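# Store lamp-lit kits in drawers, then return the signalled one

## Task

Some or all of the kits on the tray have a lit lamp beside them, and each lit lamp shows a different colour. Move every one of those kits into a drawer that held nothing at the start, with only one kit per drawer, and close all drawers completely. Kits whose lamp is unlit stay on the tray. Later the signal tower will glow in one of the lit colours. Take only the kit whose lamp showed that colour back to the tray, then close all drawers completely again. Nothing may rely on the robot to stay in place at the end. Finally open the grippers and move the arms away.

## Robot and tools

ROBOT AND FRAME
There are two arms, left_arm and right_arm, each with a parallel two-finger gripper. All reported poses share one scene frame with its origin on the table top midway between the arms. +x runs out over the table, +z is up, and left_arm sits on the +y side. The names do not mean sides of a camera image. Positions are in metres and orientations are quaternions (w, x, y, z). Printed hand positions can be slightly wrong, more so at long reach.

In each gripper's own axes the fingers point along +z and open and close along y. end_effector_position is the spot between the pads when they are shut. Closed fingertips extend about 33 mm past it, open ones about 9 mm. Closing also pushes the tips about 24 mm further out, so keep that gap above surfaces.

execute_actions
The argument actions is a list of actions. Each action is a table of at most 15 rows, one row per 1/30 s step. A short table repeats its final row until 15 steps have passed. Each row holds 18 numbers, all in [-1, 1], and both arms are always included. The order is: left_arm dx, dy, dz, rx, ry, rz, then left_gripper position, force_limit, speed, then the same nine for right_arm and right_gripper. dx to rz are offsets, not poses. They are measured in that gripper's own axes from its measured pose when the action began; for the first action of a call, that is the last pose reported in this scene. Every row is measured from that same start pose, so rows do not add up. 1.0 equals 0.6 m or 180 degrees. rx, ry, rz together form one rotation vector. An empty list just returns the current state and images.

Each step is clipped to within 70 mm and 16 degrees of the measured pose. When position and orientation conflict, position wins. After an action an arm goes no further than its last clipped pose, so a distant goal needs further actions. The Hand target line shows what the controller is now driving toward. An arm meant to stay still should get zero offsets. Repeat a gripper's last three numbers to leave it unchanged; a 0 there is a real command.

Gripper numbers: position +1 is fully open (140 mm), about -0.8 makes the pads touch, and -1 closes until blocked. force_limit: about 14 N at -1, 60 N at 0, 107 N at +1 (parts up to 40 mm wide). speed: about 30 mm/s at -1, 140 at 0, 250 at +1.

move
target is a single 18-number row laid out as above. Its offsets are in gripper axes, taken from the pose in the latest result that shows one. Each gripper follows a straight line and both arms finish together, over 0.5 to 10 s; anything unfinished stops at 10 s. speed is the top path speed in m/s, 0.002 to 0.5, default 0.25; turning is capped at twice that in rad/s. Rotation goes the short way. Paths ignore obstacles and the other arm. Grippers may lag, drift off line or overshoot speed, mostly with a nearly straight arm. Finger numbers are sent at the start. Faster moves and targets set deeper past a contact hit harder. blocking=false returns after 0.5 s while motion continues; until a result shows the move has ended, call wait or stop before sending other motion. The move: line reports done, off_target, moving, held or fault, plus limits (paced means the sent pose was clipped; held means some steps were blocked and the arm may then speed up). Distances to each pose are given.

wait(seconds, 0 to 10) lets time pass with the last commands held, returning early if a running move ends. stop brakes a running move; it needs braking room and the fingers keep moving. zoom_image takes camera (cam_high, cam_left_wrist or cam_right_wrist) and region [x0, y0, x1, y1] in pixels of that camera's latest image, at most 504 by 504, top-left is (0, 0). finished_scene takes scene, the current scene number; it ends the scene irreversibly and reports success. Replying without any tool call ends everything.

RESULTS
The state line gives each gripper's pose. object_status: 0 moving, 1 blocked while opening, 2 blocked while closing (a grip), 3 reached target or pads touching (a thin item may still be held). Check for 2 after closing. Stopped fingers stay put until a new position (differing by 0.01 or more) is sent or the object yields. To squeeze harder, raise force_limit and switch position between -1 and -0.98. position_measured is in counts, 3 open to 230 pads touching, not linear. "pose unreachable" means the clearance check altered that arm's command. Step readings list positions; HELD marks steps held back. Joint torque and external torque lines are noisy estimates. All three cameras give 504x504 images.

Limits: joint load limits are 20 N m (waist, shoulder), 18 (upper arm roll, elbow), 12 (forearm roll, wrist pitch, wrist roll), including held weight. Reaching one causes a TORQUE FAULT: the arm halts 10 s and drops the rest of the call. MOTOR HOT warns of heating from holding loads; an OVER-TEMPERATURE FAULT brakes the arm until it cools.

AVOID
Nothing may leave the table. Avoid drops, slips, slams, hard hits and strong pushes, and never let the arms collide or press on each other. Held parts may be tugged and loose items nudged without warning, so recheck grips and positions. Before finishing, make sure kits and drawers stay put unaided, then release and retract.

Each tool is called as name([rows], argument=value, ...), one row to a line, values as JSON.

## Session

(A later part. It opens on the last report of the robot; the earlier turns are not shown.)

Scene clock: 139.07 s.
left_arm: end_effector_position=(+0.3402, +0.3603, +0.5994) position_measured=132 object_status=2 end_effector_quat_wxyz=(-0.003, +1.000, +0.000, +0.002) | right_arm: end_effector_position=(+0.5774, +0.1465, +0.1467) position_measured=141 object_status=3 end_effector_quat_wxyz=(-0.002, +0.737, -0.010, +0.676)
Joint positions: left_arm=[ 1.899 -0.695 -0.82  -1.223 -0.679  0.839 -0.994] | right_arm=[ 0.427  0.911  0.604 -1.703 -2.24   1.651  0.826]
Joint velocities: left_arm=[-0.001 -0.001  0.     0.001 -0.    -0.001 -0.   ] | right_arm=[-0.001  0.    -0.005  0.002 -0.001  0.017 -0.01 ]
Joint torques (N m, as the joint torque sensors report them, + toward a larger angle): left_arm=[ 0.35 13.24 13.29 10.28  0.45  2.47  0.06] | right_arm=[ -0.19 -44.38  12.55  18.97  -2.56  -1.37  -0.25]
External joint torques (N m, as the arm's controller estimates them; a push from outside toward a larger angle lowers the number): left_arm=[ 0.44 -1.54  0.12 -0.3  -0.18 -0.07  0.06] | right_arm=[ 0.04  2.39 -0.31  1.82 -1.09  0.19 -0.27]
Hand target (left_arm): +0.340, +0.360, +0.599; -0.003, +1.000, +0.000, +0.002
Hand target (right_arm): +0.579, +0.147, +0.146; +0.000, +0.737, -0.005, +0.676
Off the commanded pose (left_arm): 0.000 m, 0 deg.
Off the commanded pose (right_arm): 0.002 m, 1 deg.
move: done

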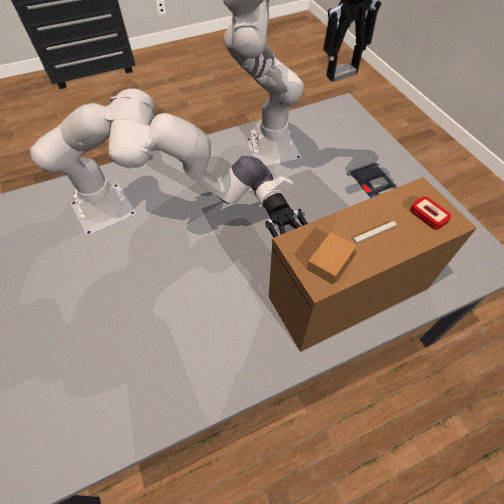

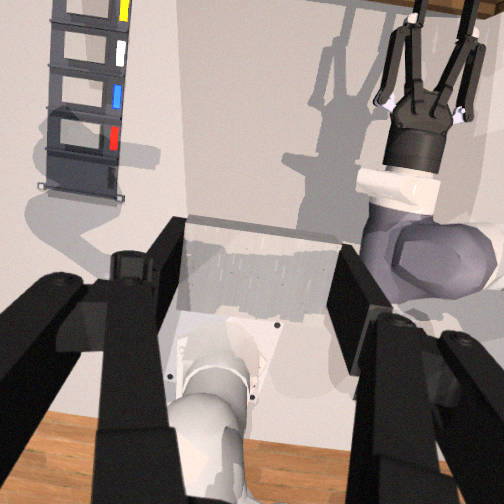

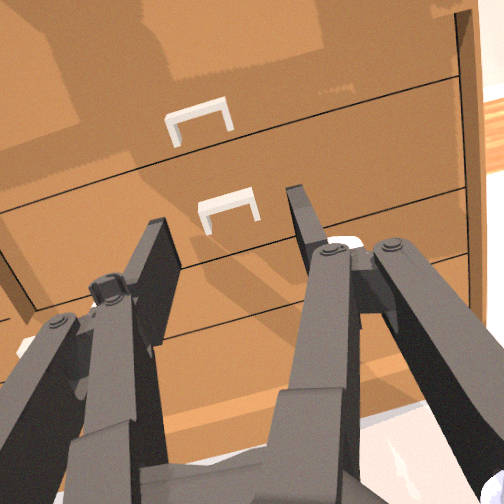

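move(target=[0,0,0,0,0,0,-1,0,-0.5,0.001,0,0.012,0,0,0,-0.1,0.3,0], speed=0.03)

move(target=[0,0,0,0,0,0,-1,0,-0.5,0,0,0,0,0,0,-1,0.3,-0.5])

move(target=[0,0,0,0,0,0,-1,0,-0.5,-0.022,0.011,-0.25,0,0,0,-1,0.3,-0.5], speed=0.1)

Scene clock: 141.60 s.
left_arm: end_effector_position=(+0.3402, +0.3603, +0.5994) position_measured=132 object_status=2 end_effector_quat_wxyz=(-0.003, +1.000, +0.000, +0.002) | right_arm: end_effector_position=(+0.5823, +0.1472, +0.1471) position_measured=141 object_status=3 end_effector_quat_wxyz=(-0.003, +0.737, -0.011, +0.675)
Joint positions: left_arm=[ 1.899 -0.695 -0.82  -1.223 -0.679  0.839 -0.994] | right_arm=[ 0.426  0.915  0.6   -1.69  -2.242  1.661  0.823]
Joint velocities: left_arm=[-0.     0.002  0.001 -0.002  0.    -0.     0.001] | right_arm=[ 0.     0.001 -0.002  0.002 -0.     0.006 -0.001]
Joint torques (N m, as the joint torque sensors report them, + toward a larger angle): left_arm=[ 0.19 13.9  13.21 11.28  0.54  2.44  0.12] | right_arm=[ -1.48 -44.56  12.65  19.68  -2.54  -1.25   0.02]
External joint torques (N m, as the arm's controller estimates them; a push from outside toward a larger angle lowers the number): left_arm=[ 0.05 -1.33 -0.08  0.93 -0.12 -0.1   0.12] | right_arm=[-1.53  2.59 -0.4   2.4  -1.05  0.27  0.  ]
Hand target (left_arm): +0.340, +0.360, +0.599; -0.003, +1.000, +0.000, +0.002
Hand target (right_arm): +0.585, +0.146, +0.147; -0.002, +0.737, -0.010, +0.676
Off the commanded pose (left_arm): 0.000 m, 0 deg.
Off the commanded pose (right_arm): 0.002 m, 0 deg.
move: done

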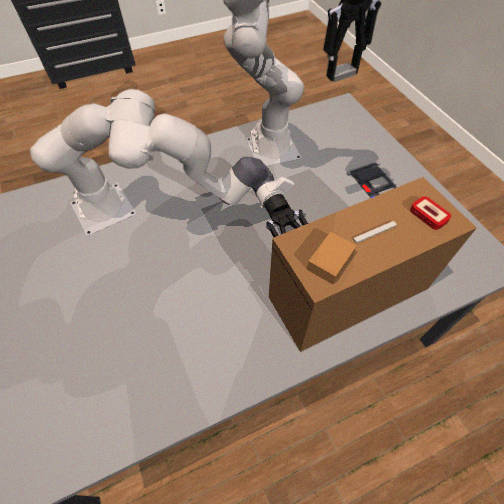

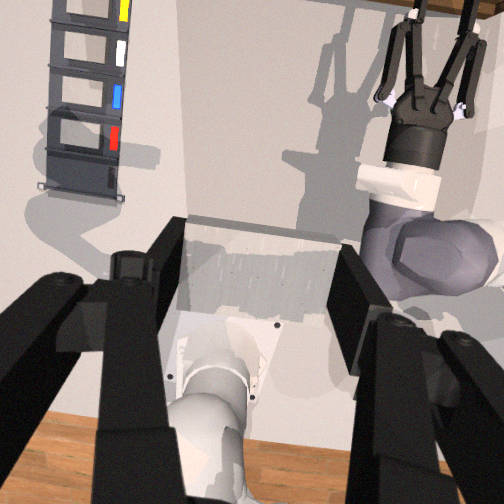

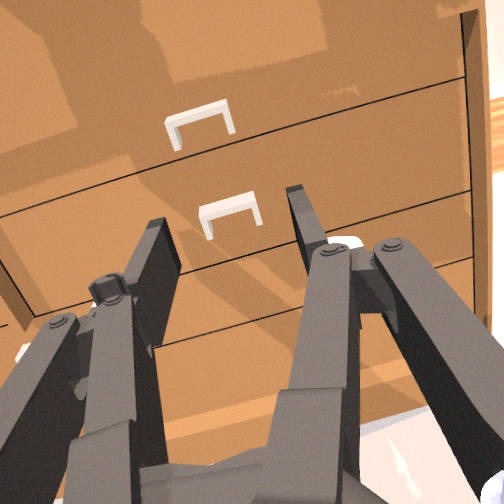

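Scene clock: 142.20 s.
left_arm: end_effector_position=(+0.3402, +0.3603, +0.5994) position_measured=132 object_status=2 end_effector_quat_wxyz=(-0.003, +1.000, +0.000, +0.002) | right_arm: end_effector_position=(+0.5824, +0.1466, +0.1471) position_measured=195 object_status=2 end_effector_quat_wxyz=(-0.002, +0.737, -0.012, +0.676)
Joint positions: left_arm=[ 1.899 -0.695 -0.82  -1.223 -0.679  0.839 -0.994] | right_arm=[ 0.426  0.915  0.6   -1.69  -2.241  1.66   0.823]
Joint velocities: left_arm=[-0.001  0.     0.    -0.001 -0.    -0.001 -0.   ] | right_arm=[ 0.001 -0.    -0.001  0.    -0.    -0.001  0.   ]
Joint torques (N m, as the joint torque sensors report them, + toward a larger angle): left_arm=[-0.3  13.99 12.67 10.58  0.6   2.59  0.08] | right_arm=[ -0.54 -45.69  13.94  17.9   -1.87  -1.43   0.1 ]
External joint torques (N m, as the arm's controller estimates them; a push from outside toward a larger angle lowers the number): left_arm=[-0.34 -1.02 -0.56  0.15 -0.04  0.06  0.09] | right_arm=[-0.58  1.58  0.89  0.55 -0.37  0.12  0.07]
Hand target (left_arm): +0.340, +0.360, +0.599; -0.003, +1.000, +0.000, +0.002
Hand target (right_arm): +0.582, +0.147, +0.147; -0.003, +0.737, -0.011, +0.675
Off the commanded pose (left_arm): 0.000 m, 0 deg.
Off the commanded pose (right_arm): 0.001 m, 0 deg.
move: done

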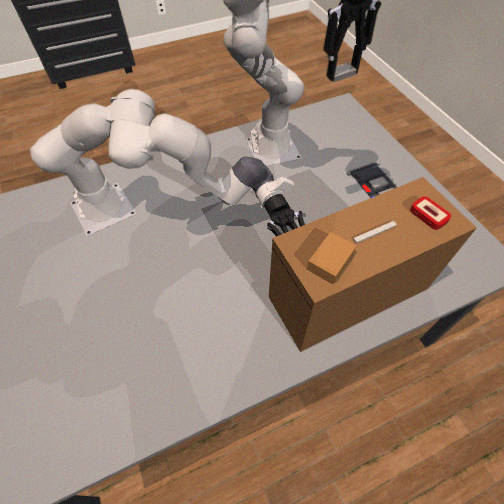

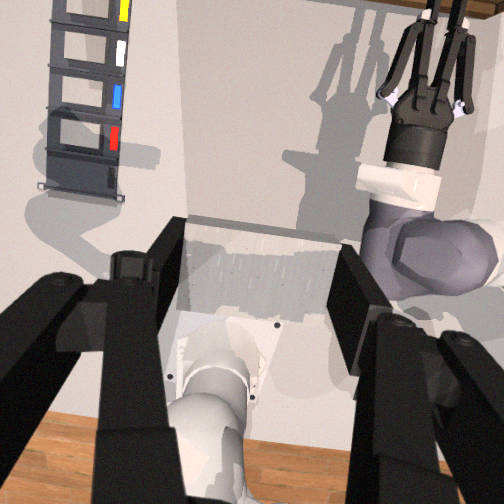

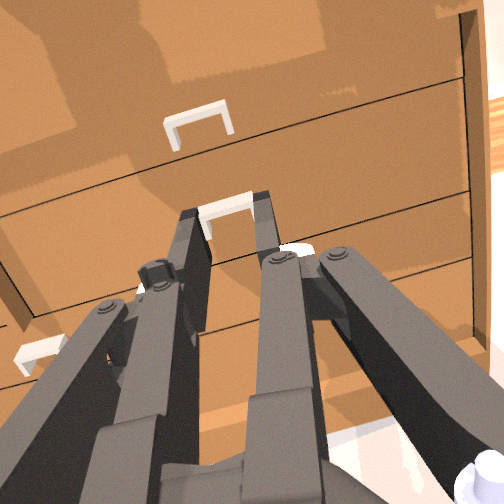

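Scene clock: 144.13 s.
left_arm: end_effector_position=(+0.3402, +0.3603, +0.5994) position_measured=132 object_status=2 end_effector_quat_wxyz=(-0.003, +1.000, +0.000, +0.002) | right_arm: end_effector_position=(+0.4372, +0.1399, +0.1500) position_measured=195 object_status=2 end_effector_quat_wxyz=(+0.002, +0.734, -0.009, +0.679)
Joint positions: left_arm=[ 1.899 -0.695 -0.82  -1.223 -0.679  0.839 -0.994] | right_arm=[ 0.519  0.826  0.718 -1.944 -2.091  1.406  0.918]
Joint velocities: left_arm=[ 0.    -0.    -0.001 -0.002  0.     0.     0.001] | right_arm=[ 0.002  0.     0.005 -0.002  0.001 -0.006  0.007]
Joint torques (N m, as the joint torque sensors report them, + toward a larger angle): left_arm=[ 1.01 13.18 12.59 11.07  0.62  2.5   0.14] | right_arm=[  1.15 -38.07  17.26  14.4   -0.64  -2.09   0.47]
External joint torques (N m, as the arm's controller estimates them; a push from outside toward a larger angle lowers the number): left_arm=[ 0.96 -1.8  -0.58  0.64 -0.02 -0.04  0.14] | right_arm=[ 1.05  3.    3.4  -0.51  0.9  -0.36  0.44]
Hand target (left_arm): +0.340, +0.360, +0.599; -0.003, +1.000, +0.000, +0.002
Hand target (right_arm): +0.433, +0.140, +0.148; -0.001, +0.736, -0.010, +0.677
Off the commanded pose (left_arm): 0.000 m, 0 deg.
Off the commanded pose (right_arm): 0.007 m, 1 deg.
move: off_target (right_arm)

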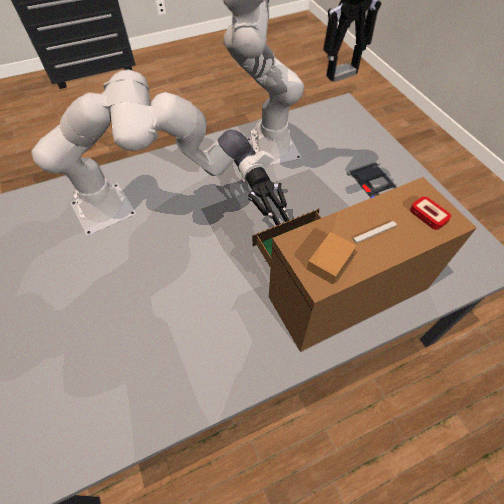

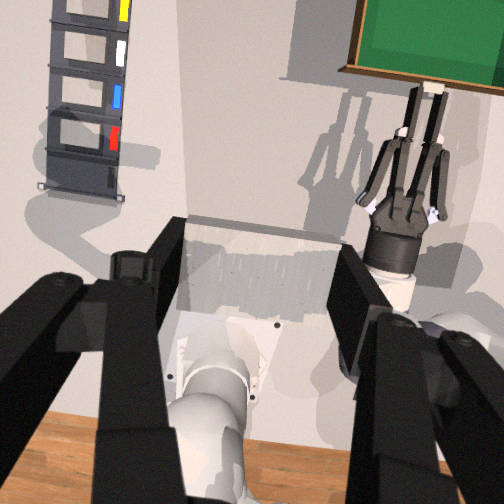

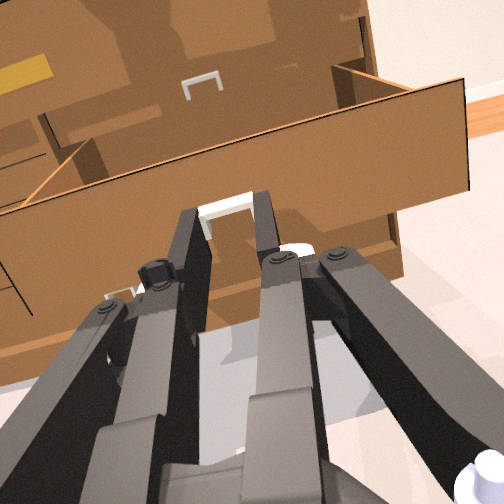

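move(target=[0.283,0.333,0.4,0,0,0,-1,0,-0.5,0,0,0,0,0,0,-1,0.3,-0.5], speed=0.2)

Scene clock: 148.83 s.
left_arm: end_effector_position=(+0.5096, +0.1585, +0.3595) position_measured=132 object_status=2 end_effector_quat_wxyz=(-0.005, +1.000, -0.008, -0.004) | right_arm: end_effector_position=(+0.4369, +0.1399, +0.1500) position_measured=195 object_status=2 end_effector_quat_wxyz=(+0.001, +0.734, -0.009, +0.679)
Joint positions: left_arm=[ 1.936 -1.148 -1.171 -1.43  -1.158  1.145 -1.285] | right_arm=[ 0.519  0.826  0.718 -1.944 -2.091  1.405  0.92 ]
Joint velocities: left_arm=[-0.001  0.001  0.001  0.001 -0.001  0.003 -0.029] | right_arm=[ 0.001  0.001 -0.001 -0.     0.    -0.     0.   ]
Joint torques (N m, as the joint torque sensors report them, + toward a larger angle): left_arm=[ 1.48 30.85 27.08  8.58 -0.29  3.02 -0.07] | right_arm=[ -0.82 -39.68  14.35  15.49  -1.73  -1.7   -0.02]
External joint torques (N m, as the arm's controller estimates them; a push from outside toward a larger angle lowers the number): left_arm=[ 1.49 -3.05  1.55  2.13 -1.11  0.51 -0.07] | right_arm=[-0.9   1.29  0.51  0.62 -0.19  0.03 -0.04]
Hand target (left_arm): +0.512, +0.158, +0.361; -0.004, +1.000, -0.003, -0.000
Hand target (right_arm): +0.437, +0.140, +0.150; +0.002, +0.734, -0.009, +0.679
Off the commanded pose (left_arm): 0.004 m, 1 deg.
Off the commanded pose (right_arm): 0.000 m, 0 deg.
move: off_target (left_arm)

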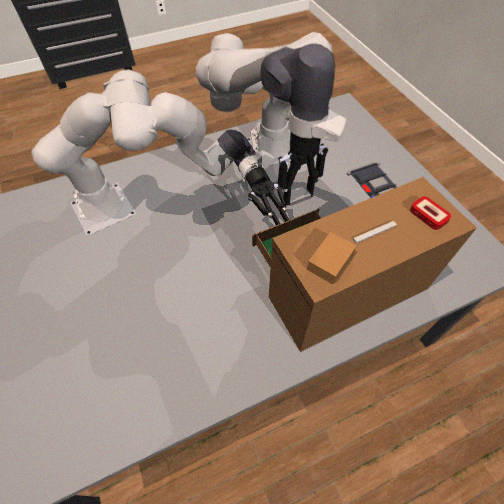

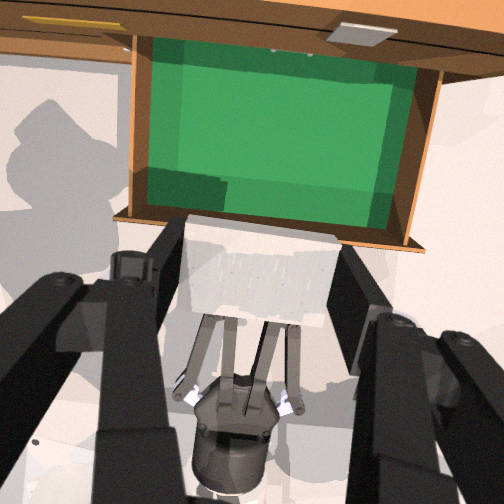

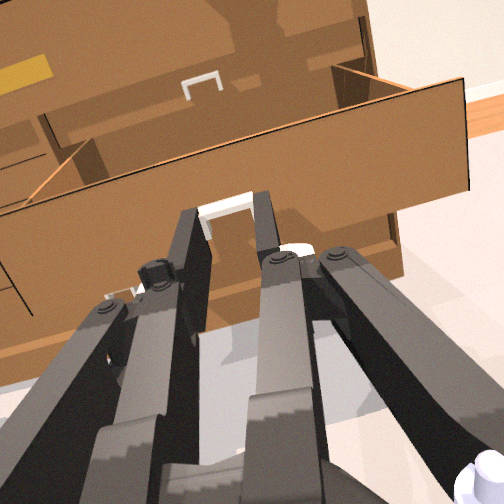

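move(target=[-0.012,0,0.27,0,0,0,-1,0,-0.5,0,0,0,0,0,0,-1,0.3,-0.5], speed=0.1)

Scene clock: 159.77 s.
left_arm: end_effector_position=(+0.5017, +0.1594, +0.2693) position_measured=132 object_status=2 end_effector_quat_wxyz=(-0.006, +1.000, +0.003, -0.014) | right_arm: end_effector_position=(+0.4369, +0.1399, +0.1500) position_measured=195 object_status=2 end_effector_quat_wxyz=(+0.001, +0.734, -0.009, +0.679)
Joint positions: left_arm=[ 1.844 -1.281 -1.228 -1.655 -1.217  1.247 -1.246] | right_arm=[ 0.519  0.826  0.718 -1.944 -2.091  1.405  0.92 ]
Joint velocities: left_arm=[ 0.001  0.001 -0.001 -0.     0.    -0.001  0.001] | right_arm=[ 0.001  0.     0.    -0.001  0.    -0.    -0.001]
Joint torques (N m, as the joint torque sensors report them, + toward a larger angle): left_arm=[ 0.5  32.03 29.63  6.75  0.84  2.44  0.11] | right_arm=[ -0.69 -39.63  14.58  15.54  -1.71  -1.83   0.12]
External joint torques (N m, as the arm's controller estimates them; a push from outside toward a larger angle lowers the number): left_arm=[ 0.43 -0.64  1.2   0.88 -0.04 -0.02  0.12] | right_arm=[-0.82  1.37  0.68  0.68 -0.17 -0.11  0.09]
Hand target (left_arm): +0.502, +0.160, +0.271; -0.006, +1.000, +0.004, -0.013
Hand target (right_arm): +0.437, +0.140, +0.150; +0.001, +0.734, -0.009, +0.679
Off the commanded pose (left_arm): 0.072 m, 2 deg; position clipped at the last step of the last action.
Off the commanded pose (right_arm): 0.000 m, 0 deg.
move: held (left_arm); limits=paced,held; held on 27 of 56 steps (left_arm), including the last (left_arm)
pose unreachable (left arm): on one or more control steps of this call, first in action 0 (counted from 0), this arm could not follow its commanded pose, so it was not sent that pose on those steps. On the call's last step it was still not sent that pose. It may still have moved: this result reports where it is.
cause: the commanded pose would bring a part of the arm too close to another arm (a part of this arm just beyond joint 4 (elbow) and a part of the other arm just beyond its joint 5 (forearm roll)).

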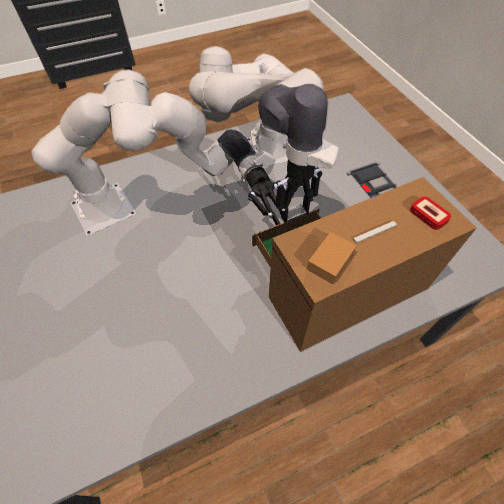

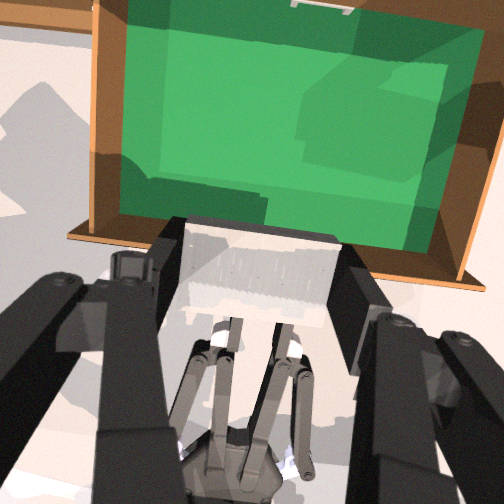

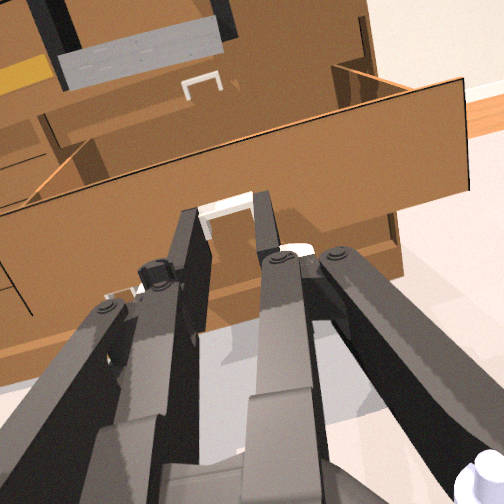

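move(target=[-0.1,-0.1,-0.3,0,0,0,-1,0,-0.5,0,0,0,0,0,0,-0.1,0.3,0], speed=0.2)

move(target=[-0.4,-0.9,0,0,0,0,-1,0,-0.5,0,0,-0.08,0,0,0,-0.1,0.3,0], speed=0.3)

move(target=[0,-0.33,0,0,0,0,-1,0,-0.5,0,0.45,0,0,0,0,-0.1,0.3,0], speed=0.3)

Scene clock: 166.37 s.
left_arm: end_effector_position=(+0.4445, +0.2189, +0.4514) position_measured=132 object_status=2 end_effector_quat_wxyz=(-0.005, +1.000, +0.007, -0.010) | right_arm: end_effector_position=(+0.4370, +0.1398, +0.1500) position_measured=141 object_status=3 end_effector_quat_wxyz=(+0.001, +0.734, -0.009, +0.679)
Joint positions: left_arm=[ 1.88  -1.012 -1.021 -1.438 -0.978  1.022 -1.209] | right_arm=[ 0.519  0.826  0.718 -1.944 -2.091  1.405  0.92 ]
Joint velocities: left_arm=[-0.001  0.    -0.001  0.001  0.003 -0.009  0.002] | right_arm=[-0.001 -0.001 -0.    -0.    -0.     0.    -0.002]
Joint torques (N m, as the joint torque sensors report them, + toward a larger angle): left_arm=[ 1.37 26.03 21.85  9.98  1.72  2.04  0.28] | right_arm=[ -0.53 -39.86  14.85  15.34  -1.71  -1.78   0.11]
External joint torques (N m, as the arm's controller estimates them; a push from outside toward a larger angle lowers the number): left_arm=[ 1.39 -1.29 -0.14  1.35  0.93 -0.46  0.28] | right_arm=[-0.43  1.2   1.1   0.38 -0.17 -0.04  0.08]
Hand target (left_arm): +0.443, +0.220, +0.452; -0.006, +1.000, +0.005, -0.012
Hand target (right_arm): +0.437, +0.140, +0.150; +0.001, +0.734, -0.009, +0.679
Off the commanded pose (left_arm): 0.003 m, 1 deg.
Off the commanded pose (right_arm): 0.000 m, 0 deg.
move: done

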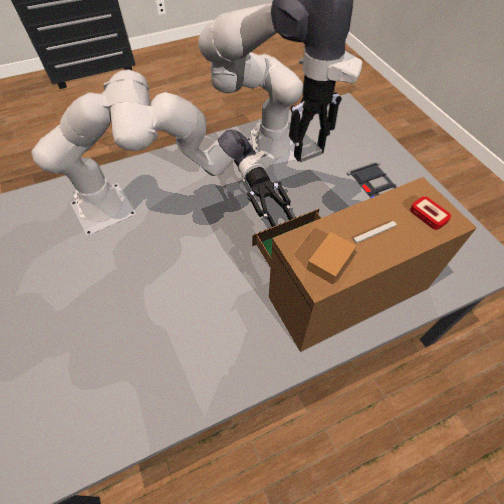

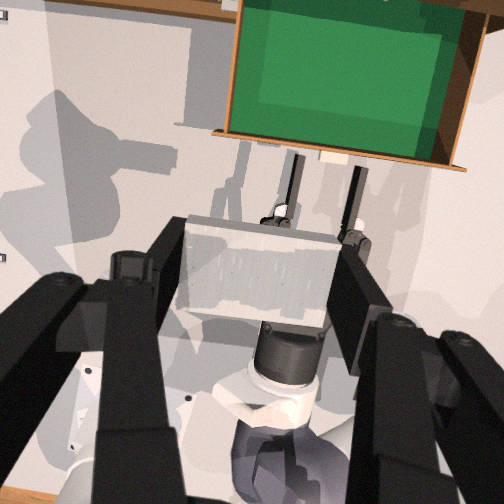

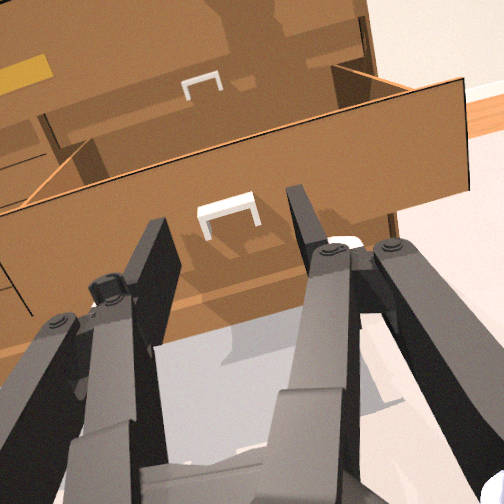

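Scene clock: 169.00 s.
left_arm: end_effector_position=(+0.2022, +0.7553, +0.4548) position_measured=132 object_status=2 end_effector_quat_wxyz=(+0.002, +1.000, +0.012, -0.007) | right_arm: end_effector_position=(+0.3913, +0.1407, +0.1545) position_measured=141 object_status=3 end_effector_quat_wxyz=(+0.003, +0.733, -0.006, +0.680)
Joint positions: left_arm=[ 2.048 -0.351 -0.737 -1.718 -0.223  1.448 -0.411] | right_arm=[ 0.554  0.823  0.769 -1.983 -2.041  1.324  0.931]
Joint velocities: left_arm=[-0.    -0.     0.001 -0.001  0.004  0.004  0.024] | right_arm=[-0.001 -0.001  0.002 -0.001 -0.    -0.003  0.002]
Joint torques (N m, as the joint torque sensors report them, + toward a larger angle): left_arm=[ -1.03 -10.19   6.3   23.44   1.77   2.99   0.21] | right_arm=[ -0.07 -38.65  16.7   13.23  -0.9   -2.06   0.46]
External joint torques (N m, as the arm's controller estimates them; a push from outside toward a larger angle lowers the number): left_arm=[-0.97  0.19 -0.75  1.23  0.94  0.5   0.21] | right_arm=[ 0.02  0.95  2.31 -1.15  0.64 -0.29  0.44]
Hand target (left_arm): +0.203, +0.757, +0.456; -0.001, +1.000, +0.004, -0.008
Hand target (right_arm): +0.389, +0.140, +0.154; +0.001, +0.734, -0.009, +0.680
Off the commanded pose (left_arm): 0.009 m, 1 deg.
Off the commanded pose (right_arm): 0.002 m, 0 deg.
move: off_target (left_arm)

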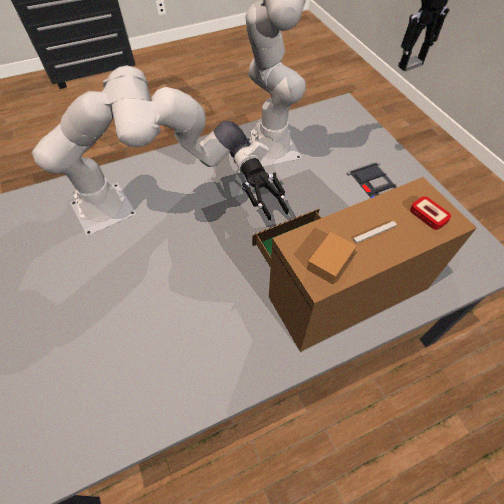

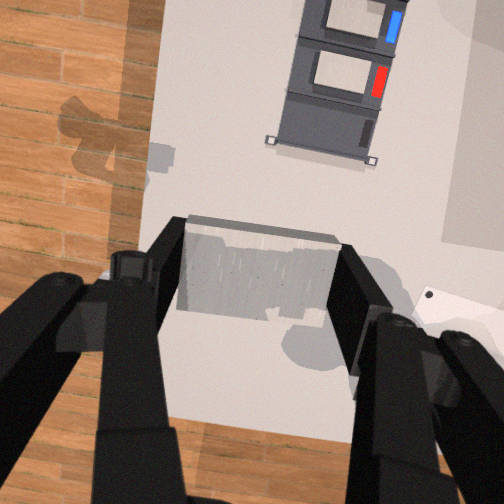

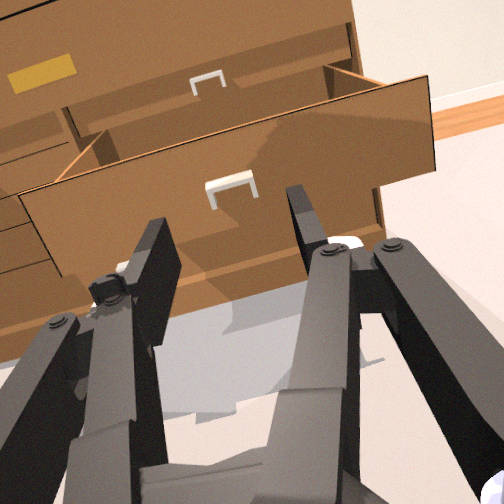

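Scene clock: 170.83 s.
left_arm: end_effector_position=(+0.1962, +0.9551, +0.4536) position_measured=132 object_status=2 end_effector_quat_wxyz=(+0.001, +1.000, +0.015, +0.000) | right_arm: end_effector_position=(+0.3886, -0.1308, +0.1519) position_measured=141 object_status=3 end_effector_quat_wxyz=(+0.008, +0.734, -0.005, +0.680)
Joint positions: left_arm=[ 1.741  0.511 -0.778 -0.855  0.367  1.254 -0.584] | right_arm=[ 0.126  0.331  0.916 -2.78  -1.983  1.467  1.323]
Joint velocities: left_arm=[-0.007  0.002  0.008  0.006  0.    -0.015 -0.005] | right_arm=[-0.    -0.001  0.002  0.001 -0.001  0.005  0.028]
Joint torques (N m, as the joint torque sensors report them, + toward a larger angle): left_arm=[ -1.25 -39.11  -7.51  21.49   1.6    2.14  -0.05] | right_arm=[ -1.67 -20.14   7.02   8.19  -1.59  -1.92   0.45]
External joint torques (N m, as the arm's controller estimates them; a push from outside toward a larger angle lowers the number): left_arm=[-1.38  1.5  -0.49  2.35  0.82 -0.37 -0.05] | right_arm=[-1.73 -0.74  1.91 -1.25 -1.08  0.25  0.42]
Hand target (left_arm): +0.195, +0.955, +0.454; +0.001, +1.000, +0.018, -0.002
Hand target (right_arm): +0.388, -0.130, +0.152; +0.002, +0.734, -0.009, +0.679
Off the commanded pose (left_arm): 0.002 m, 1 deg.
Off the commanded pose (right_arm): 0.002 m, 1 deg.
move: done

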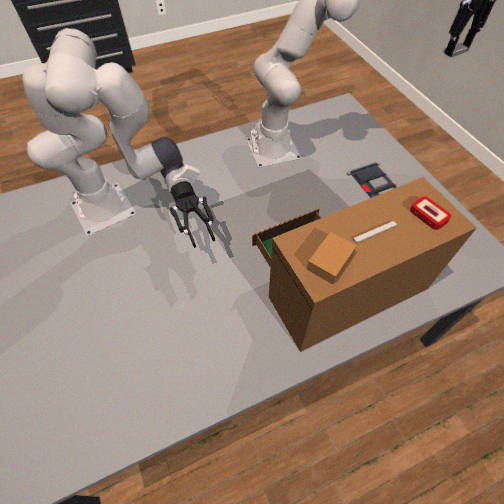

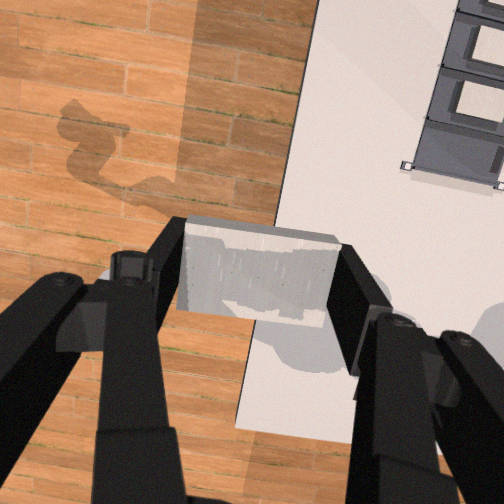

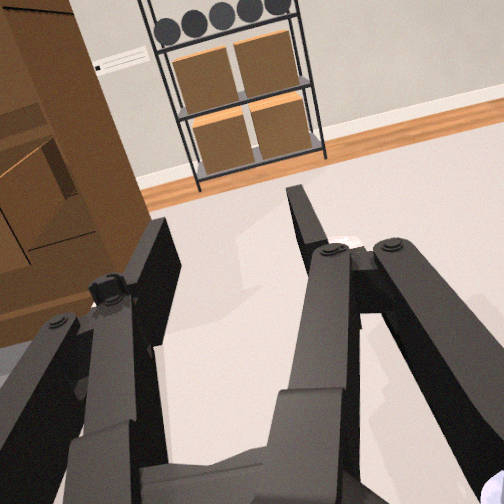

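move(target=[0.55,0.4,0,0,0,0,-1,0,-0.5,0,0,0,0,0,0,-0.1,0.3,0], speed=0.3)

move(target=[0.12,0.6,0,0,0,0,-1,0,-0.5,0,0,0,0,0,0,-0.1,0.3,0], speed=0.3)

move(target=[-0.15,0.32,0.1,0,0,0,-1,0,-0.5,0,0,0,0,0,0,-0.1,0.3,0], speed=0.3)

Scene clock: 175.43 s.
left_arm: end_effector_position=(+0.5295, +0.7244, +0.4522) position_measured=132 object_status=2 end_effector_quat_wxyz=(-0.019, +0.999, +0.013, +0.029) | right_arm: end_effector_position=(+0.3885, -0.1308, +0.1517) position_measured=141 object_status=3 end_effector_quat_wxyz=(+0.006, +0.734, -0.008, +0.679)
Joint positions: left_arm=[ 0.898  0.703 -0.65  -0.491  0.459  1.194 -1.151] | right_arm=[ 0.126  0.33   0.916 -2.78  -1.983  1.468  1.33 ]
Joint velocities: left_arm=[-0.01  -0.001  0.031 -0.    -0.022 -0.006 -0.014] | right_arm=[ 0.     0.001  0.001 -0.001 -0.001 -0.001 -0.   ]
Joint torques (N m, as the joint torque sensors report them, + toward a larger angle): left_arm=[ -0.81 -45.93  -4.64  18.38  -0.24   2.3    0.  ] | right_arm=[  0.01 -18.5    5.5    9.91  -0.57  -2.34  -0.22]
External joint torques (N m, as the arm's controller estimates them; a push from outside toward a larger angle lowers the number): left_arm=[-0.66  0.75  0.29  1.48 -1.01 -0.4   0.  ] | right_arm=[-0.04  0.81  0.4   0.57 -0.07 -0.18 -0.25]
Hand target (left_arm): +0.530, +0.722, +0.453; -0.017, +0.999, +0.016, +0.030
Hand target (right_arm): +0.389, -0.131, +0.152; +0.008, +0.734, -0.005, +0.680
Off the commanded pose (left_arm): 0.004 m, 4 deg.
Off the commanded pose (right_arm): 0.000 m, 0 deg.
elbow stopped short (left arm): the move would have taken joint 4 (elbow) straighter than the controller allows; a more bent joint 4 avoids this.
move: off_target (left_arm)

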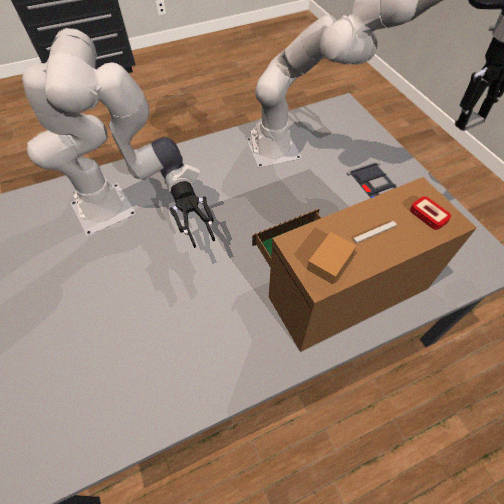

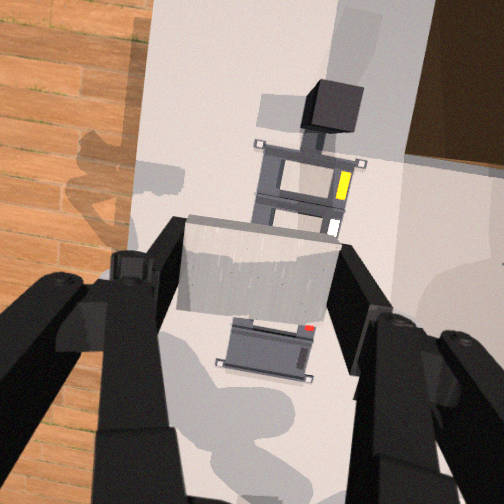

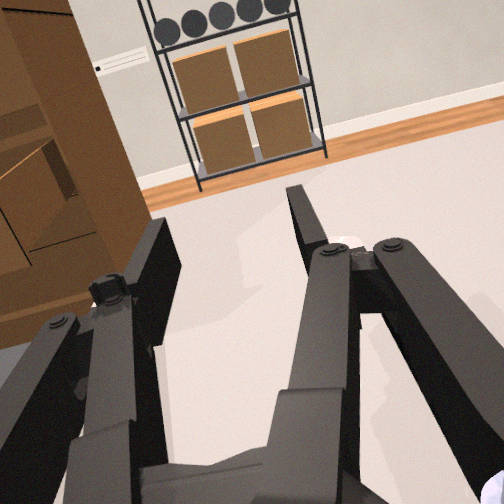

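Scene clock: 177.60 s.
left_arm: end_effector_position=(+0.6089, +0.3644, +0.4449) position_measured=132 object_status=2 end_effector_quat_wxyz=(-0.020, +0.999, +0.005, +0.031) | right_arm: end_effector_position=(+0.3885, -0.1308, +0.1517) position_measured=141 object_status=3 end_effector_quat_wxyz=(+0.006, +0.734, -0.008, +0.679)
Joint positions: left_arm=[ 0.533  0.479 -0.702 -0.924  0.365  1.37  -1.731] | right_arm=[ 0.126  0.33   0.916 -2.78  -1.983  1.468  1.33 ]
Joint velocities: left_arm=[-0.007  0.     0.009  0.007 -0.001 -0.006 -0.024] | right_arm=[ 0.    -0.     0.001 -0.001 -0.     0.     0.   ]
Joint torques (N m, as the joint torque sensors report them, + toward a larger angle): left_arm=[ -1.68 -39.69  -6.33  21.83   1.57   2.43  -0.06] | right_arm=[ -0.51 -18.57   5.83   9.72  -0.64  -2.26   0.11]
External joint torques (N m, as the arm's controller estimates them; a push from outside toward a larger angle lowers the number): left_arm=[-1.65  1.54  0.19  1.38  0.58 -0.23 -0.06] | right_arm=[-0.59  0.76  0.7   0.41 -0.14 -0.1   0.08]
Hand target (left_arm): +0.609, +0.365, +0.445; -0.022, +0.999, +0.011, +0.031
Hand target (right_arm): +0.388, -0.131, +0.152; +0.006, +0.734, -0.008, +0.679
Off the commanded pose (left_arm): 0.004 m, 1 deg.
Off the commanded pose (right_arm): 0.000 m, 0 deg.
move: off_target (left_arm)

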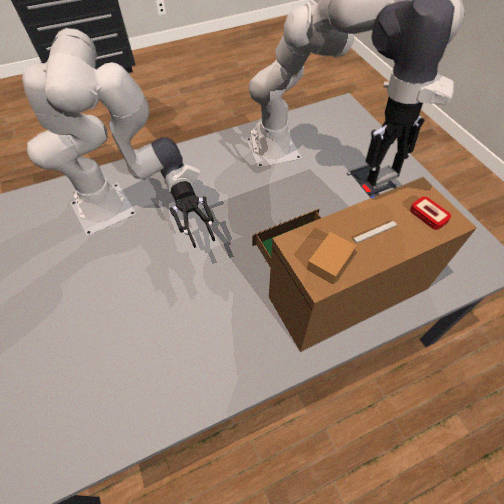

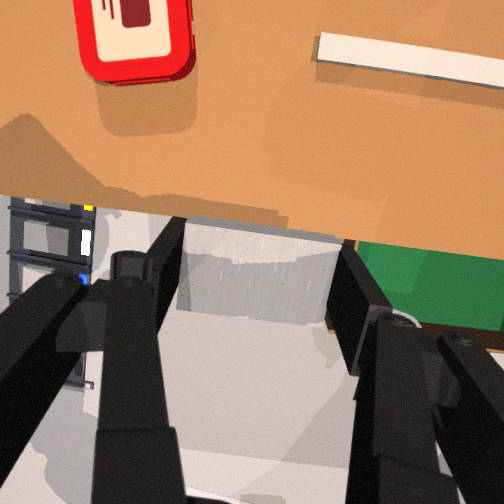

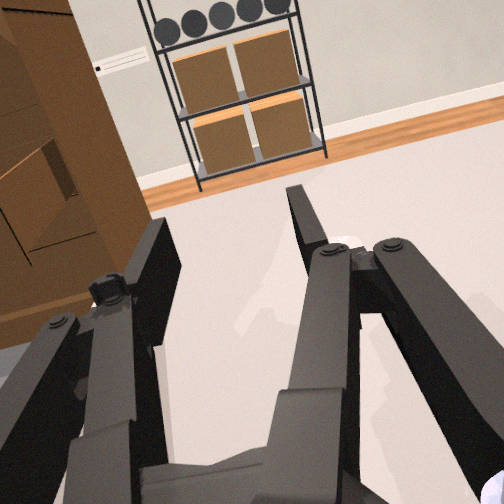

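Scene clock: 179.17 s.
left_arm: end_effector_position=(+0.5234, +0.1730, +0.3735) position_measured=132 object_status=2 end_effector_quat_wxyz=(-0.024, +0.999, -0.007, +0.031) | right_arm: end_effector_position=(+0.3885, -0.1308, +0.1517) position_measured=141 object_status=3 end_effector_quat_wxyz=(+0.006, +0.734, -0.008, +0.679)
Joint positions: left_arm=[ 0.505  0.165 -0.805 -1.533  0.189  1.684 -2.   ] | right_arm=[ 0.126  0.33   0.916 -2.78  -1.983  1.468  1.33 ]
Joint velocities: left_arm=[ 0.    -0.001 -0.001 -0.    -0.001  0.007 -0.029] | right_arm=[ 0.001 -0.    -0.001  0.001  0.    -0.001  0.   ]
Joint torques (N m, as the joint torque sensors report them, + toward a larger angle): left_arm=[  1.26 -30.82  -3.01  22.55   0.09   3.04  -0.03] | right_arm=[ -0.57 -18.67   5.96   9.55  -0.67  -2.28   0.15]
External joint torques (N m, as the arm's controller estimates them; a push from outside toward a larger angle lowers the number): left_arm=[ 1.27 -1.76  0.57 -1.45 -0.95  0.45 -0.03] | right_arm=[-0.57  0.71  0.91  0.17 -0.18 -0.11  0.12]
Hand target (left_arm): +0.524, +0.172, +0.374; -0.022, +0.999, -0.000, +0.033
Hand target (right_arm): +0.388, -0.131, +0.152; +0.006, +0.734, -0.008, +0.679
Off the commanded pose (left_arm): 0.003 m, 1 deg.
Off the commanded pose (right_arm): 0.000 m, 0 deg.
move: done

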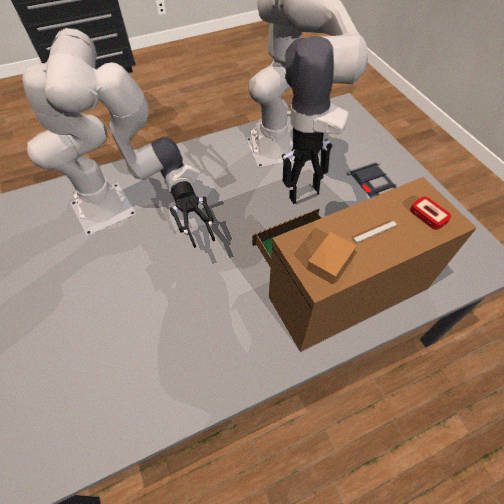

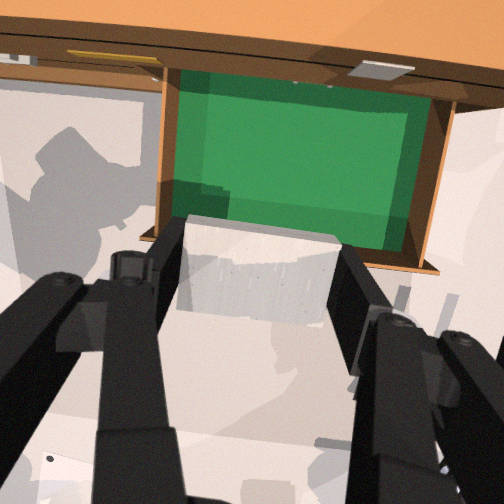

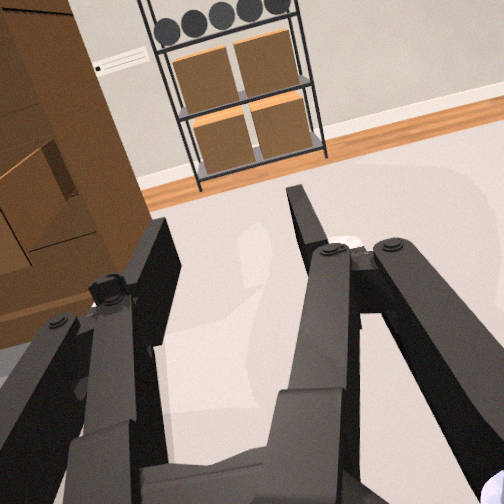

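move(target=[-0.027,0.01,0.3,-0.015,-0.02,-0.004,-1,0,-0.5,0,0,0,0,0,0,-0.1,0.3,0], speed=0.15)

Scene clock: 193.20 s.
left_arm: end_effector_position=(+0.5329, +0.1746, +0.2252) position_measured=132 object_status=2 end_effector_quat_wxyz=(-0.000, +1.000, -0.003, +0.024) | right_arm: end_effector_position=(+0.3885, -0.1308, +0.1517) position_measured=141 object_status=3 end_effector_quat_wxyz=(+0.006, +0.734, -0.008, +0.679)
Joint positions: left_arm=[ 0.53   0.23  -0.777 -1.845  0.201  2.049 -2.018] | right_arm=[ 0.126  0.33   0.916 -2.78  -1.983  1.468  1.33 ]
Joint velocities: left_arm=[-0.     0.    -0.     0.001  0.001 -0.    -0.   ] | right_arm=[ 0.  0. -0.  0.  0.  0.  0.]
Joint torques (N m, as the joint torque sensors report them, + toward a larger angle): left_arm=[ -0.11 -29.99  -5.14  22.62   0.78   2.46   0.03] | right_arm=[ -0.44 -18.61   5.89   9.62  -0.67  -2.25   0.13]
External joint torques (N m, as the arm's controller estimates them; a push from outside toward a larger angle lowers the number): left_arm=[-0.06  0.98 -0.07 -1.35 -0.06 -0.14  0.03] | right_arm=[-0.43  0.73  0.85  0.27 -0.18 -0.07  0.1 ]
Hand target (left_arm): +0.531, +0.174, +0.223; -0.000, +1.000, -0.004, +0.022
Hand target (right_arm): +0.388, -0.131, +0.152; +0.006, +0.734, -0.008, +0.679
Off the commanded pose (left_arm): 0.035 m, 3 deg.
Off the commanded pose (right_arm): 0.000 m, 0 deg.
TORQUE FAULT: the external load on joint 4 (elbow) of the left arm reached its load limit, and that arm stopped for 10 seconds. That time counts as 19 of the actions that you can send in this scene. A torque fault stops only its own arm. That arm's remaining commands of this call were not run. That arm's gripper holds where it stopped, with its grip as last carried out, and that arm accepts commands again: back off and push less far. That arm stops again, at the same cost, whenever a joint's load reaches its limit.
move: fault (left_arm)

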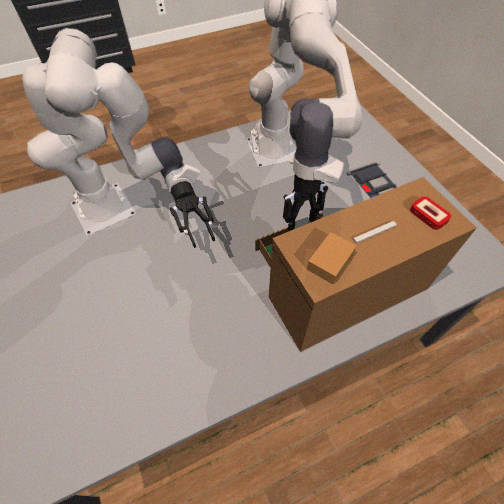

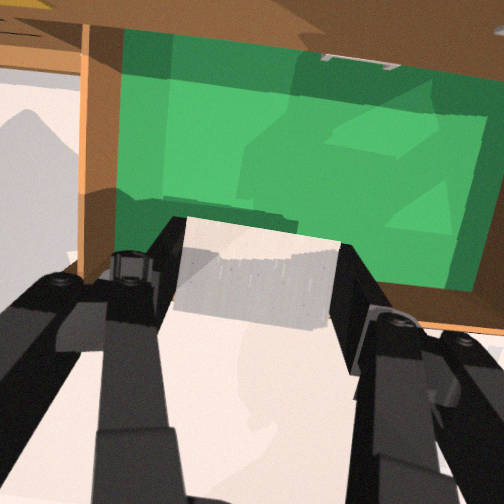

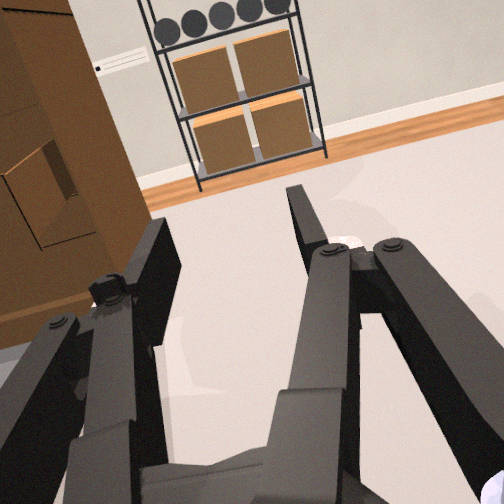

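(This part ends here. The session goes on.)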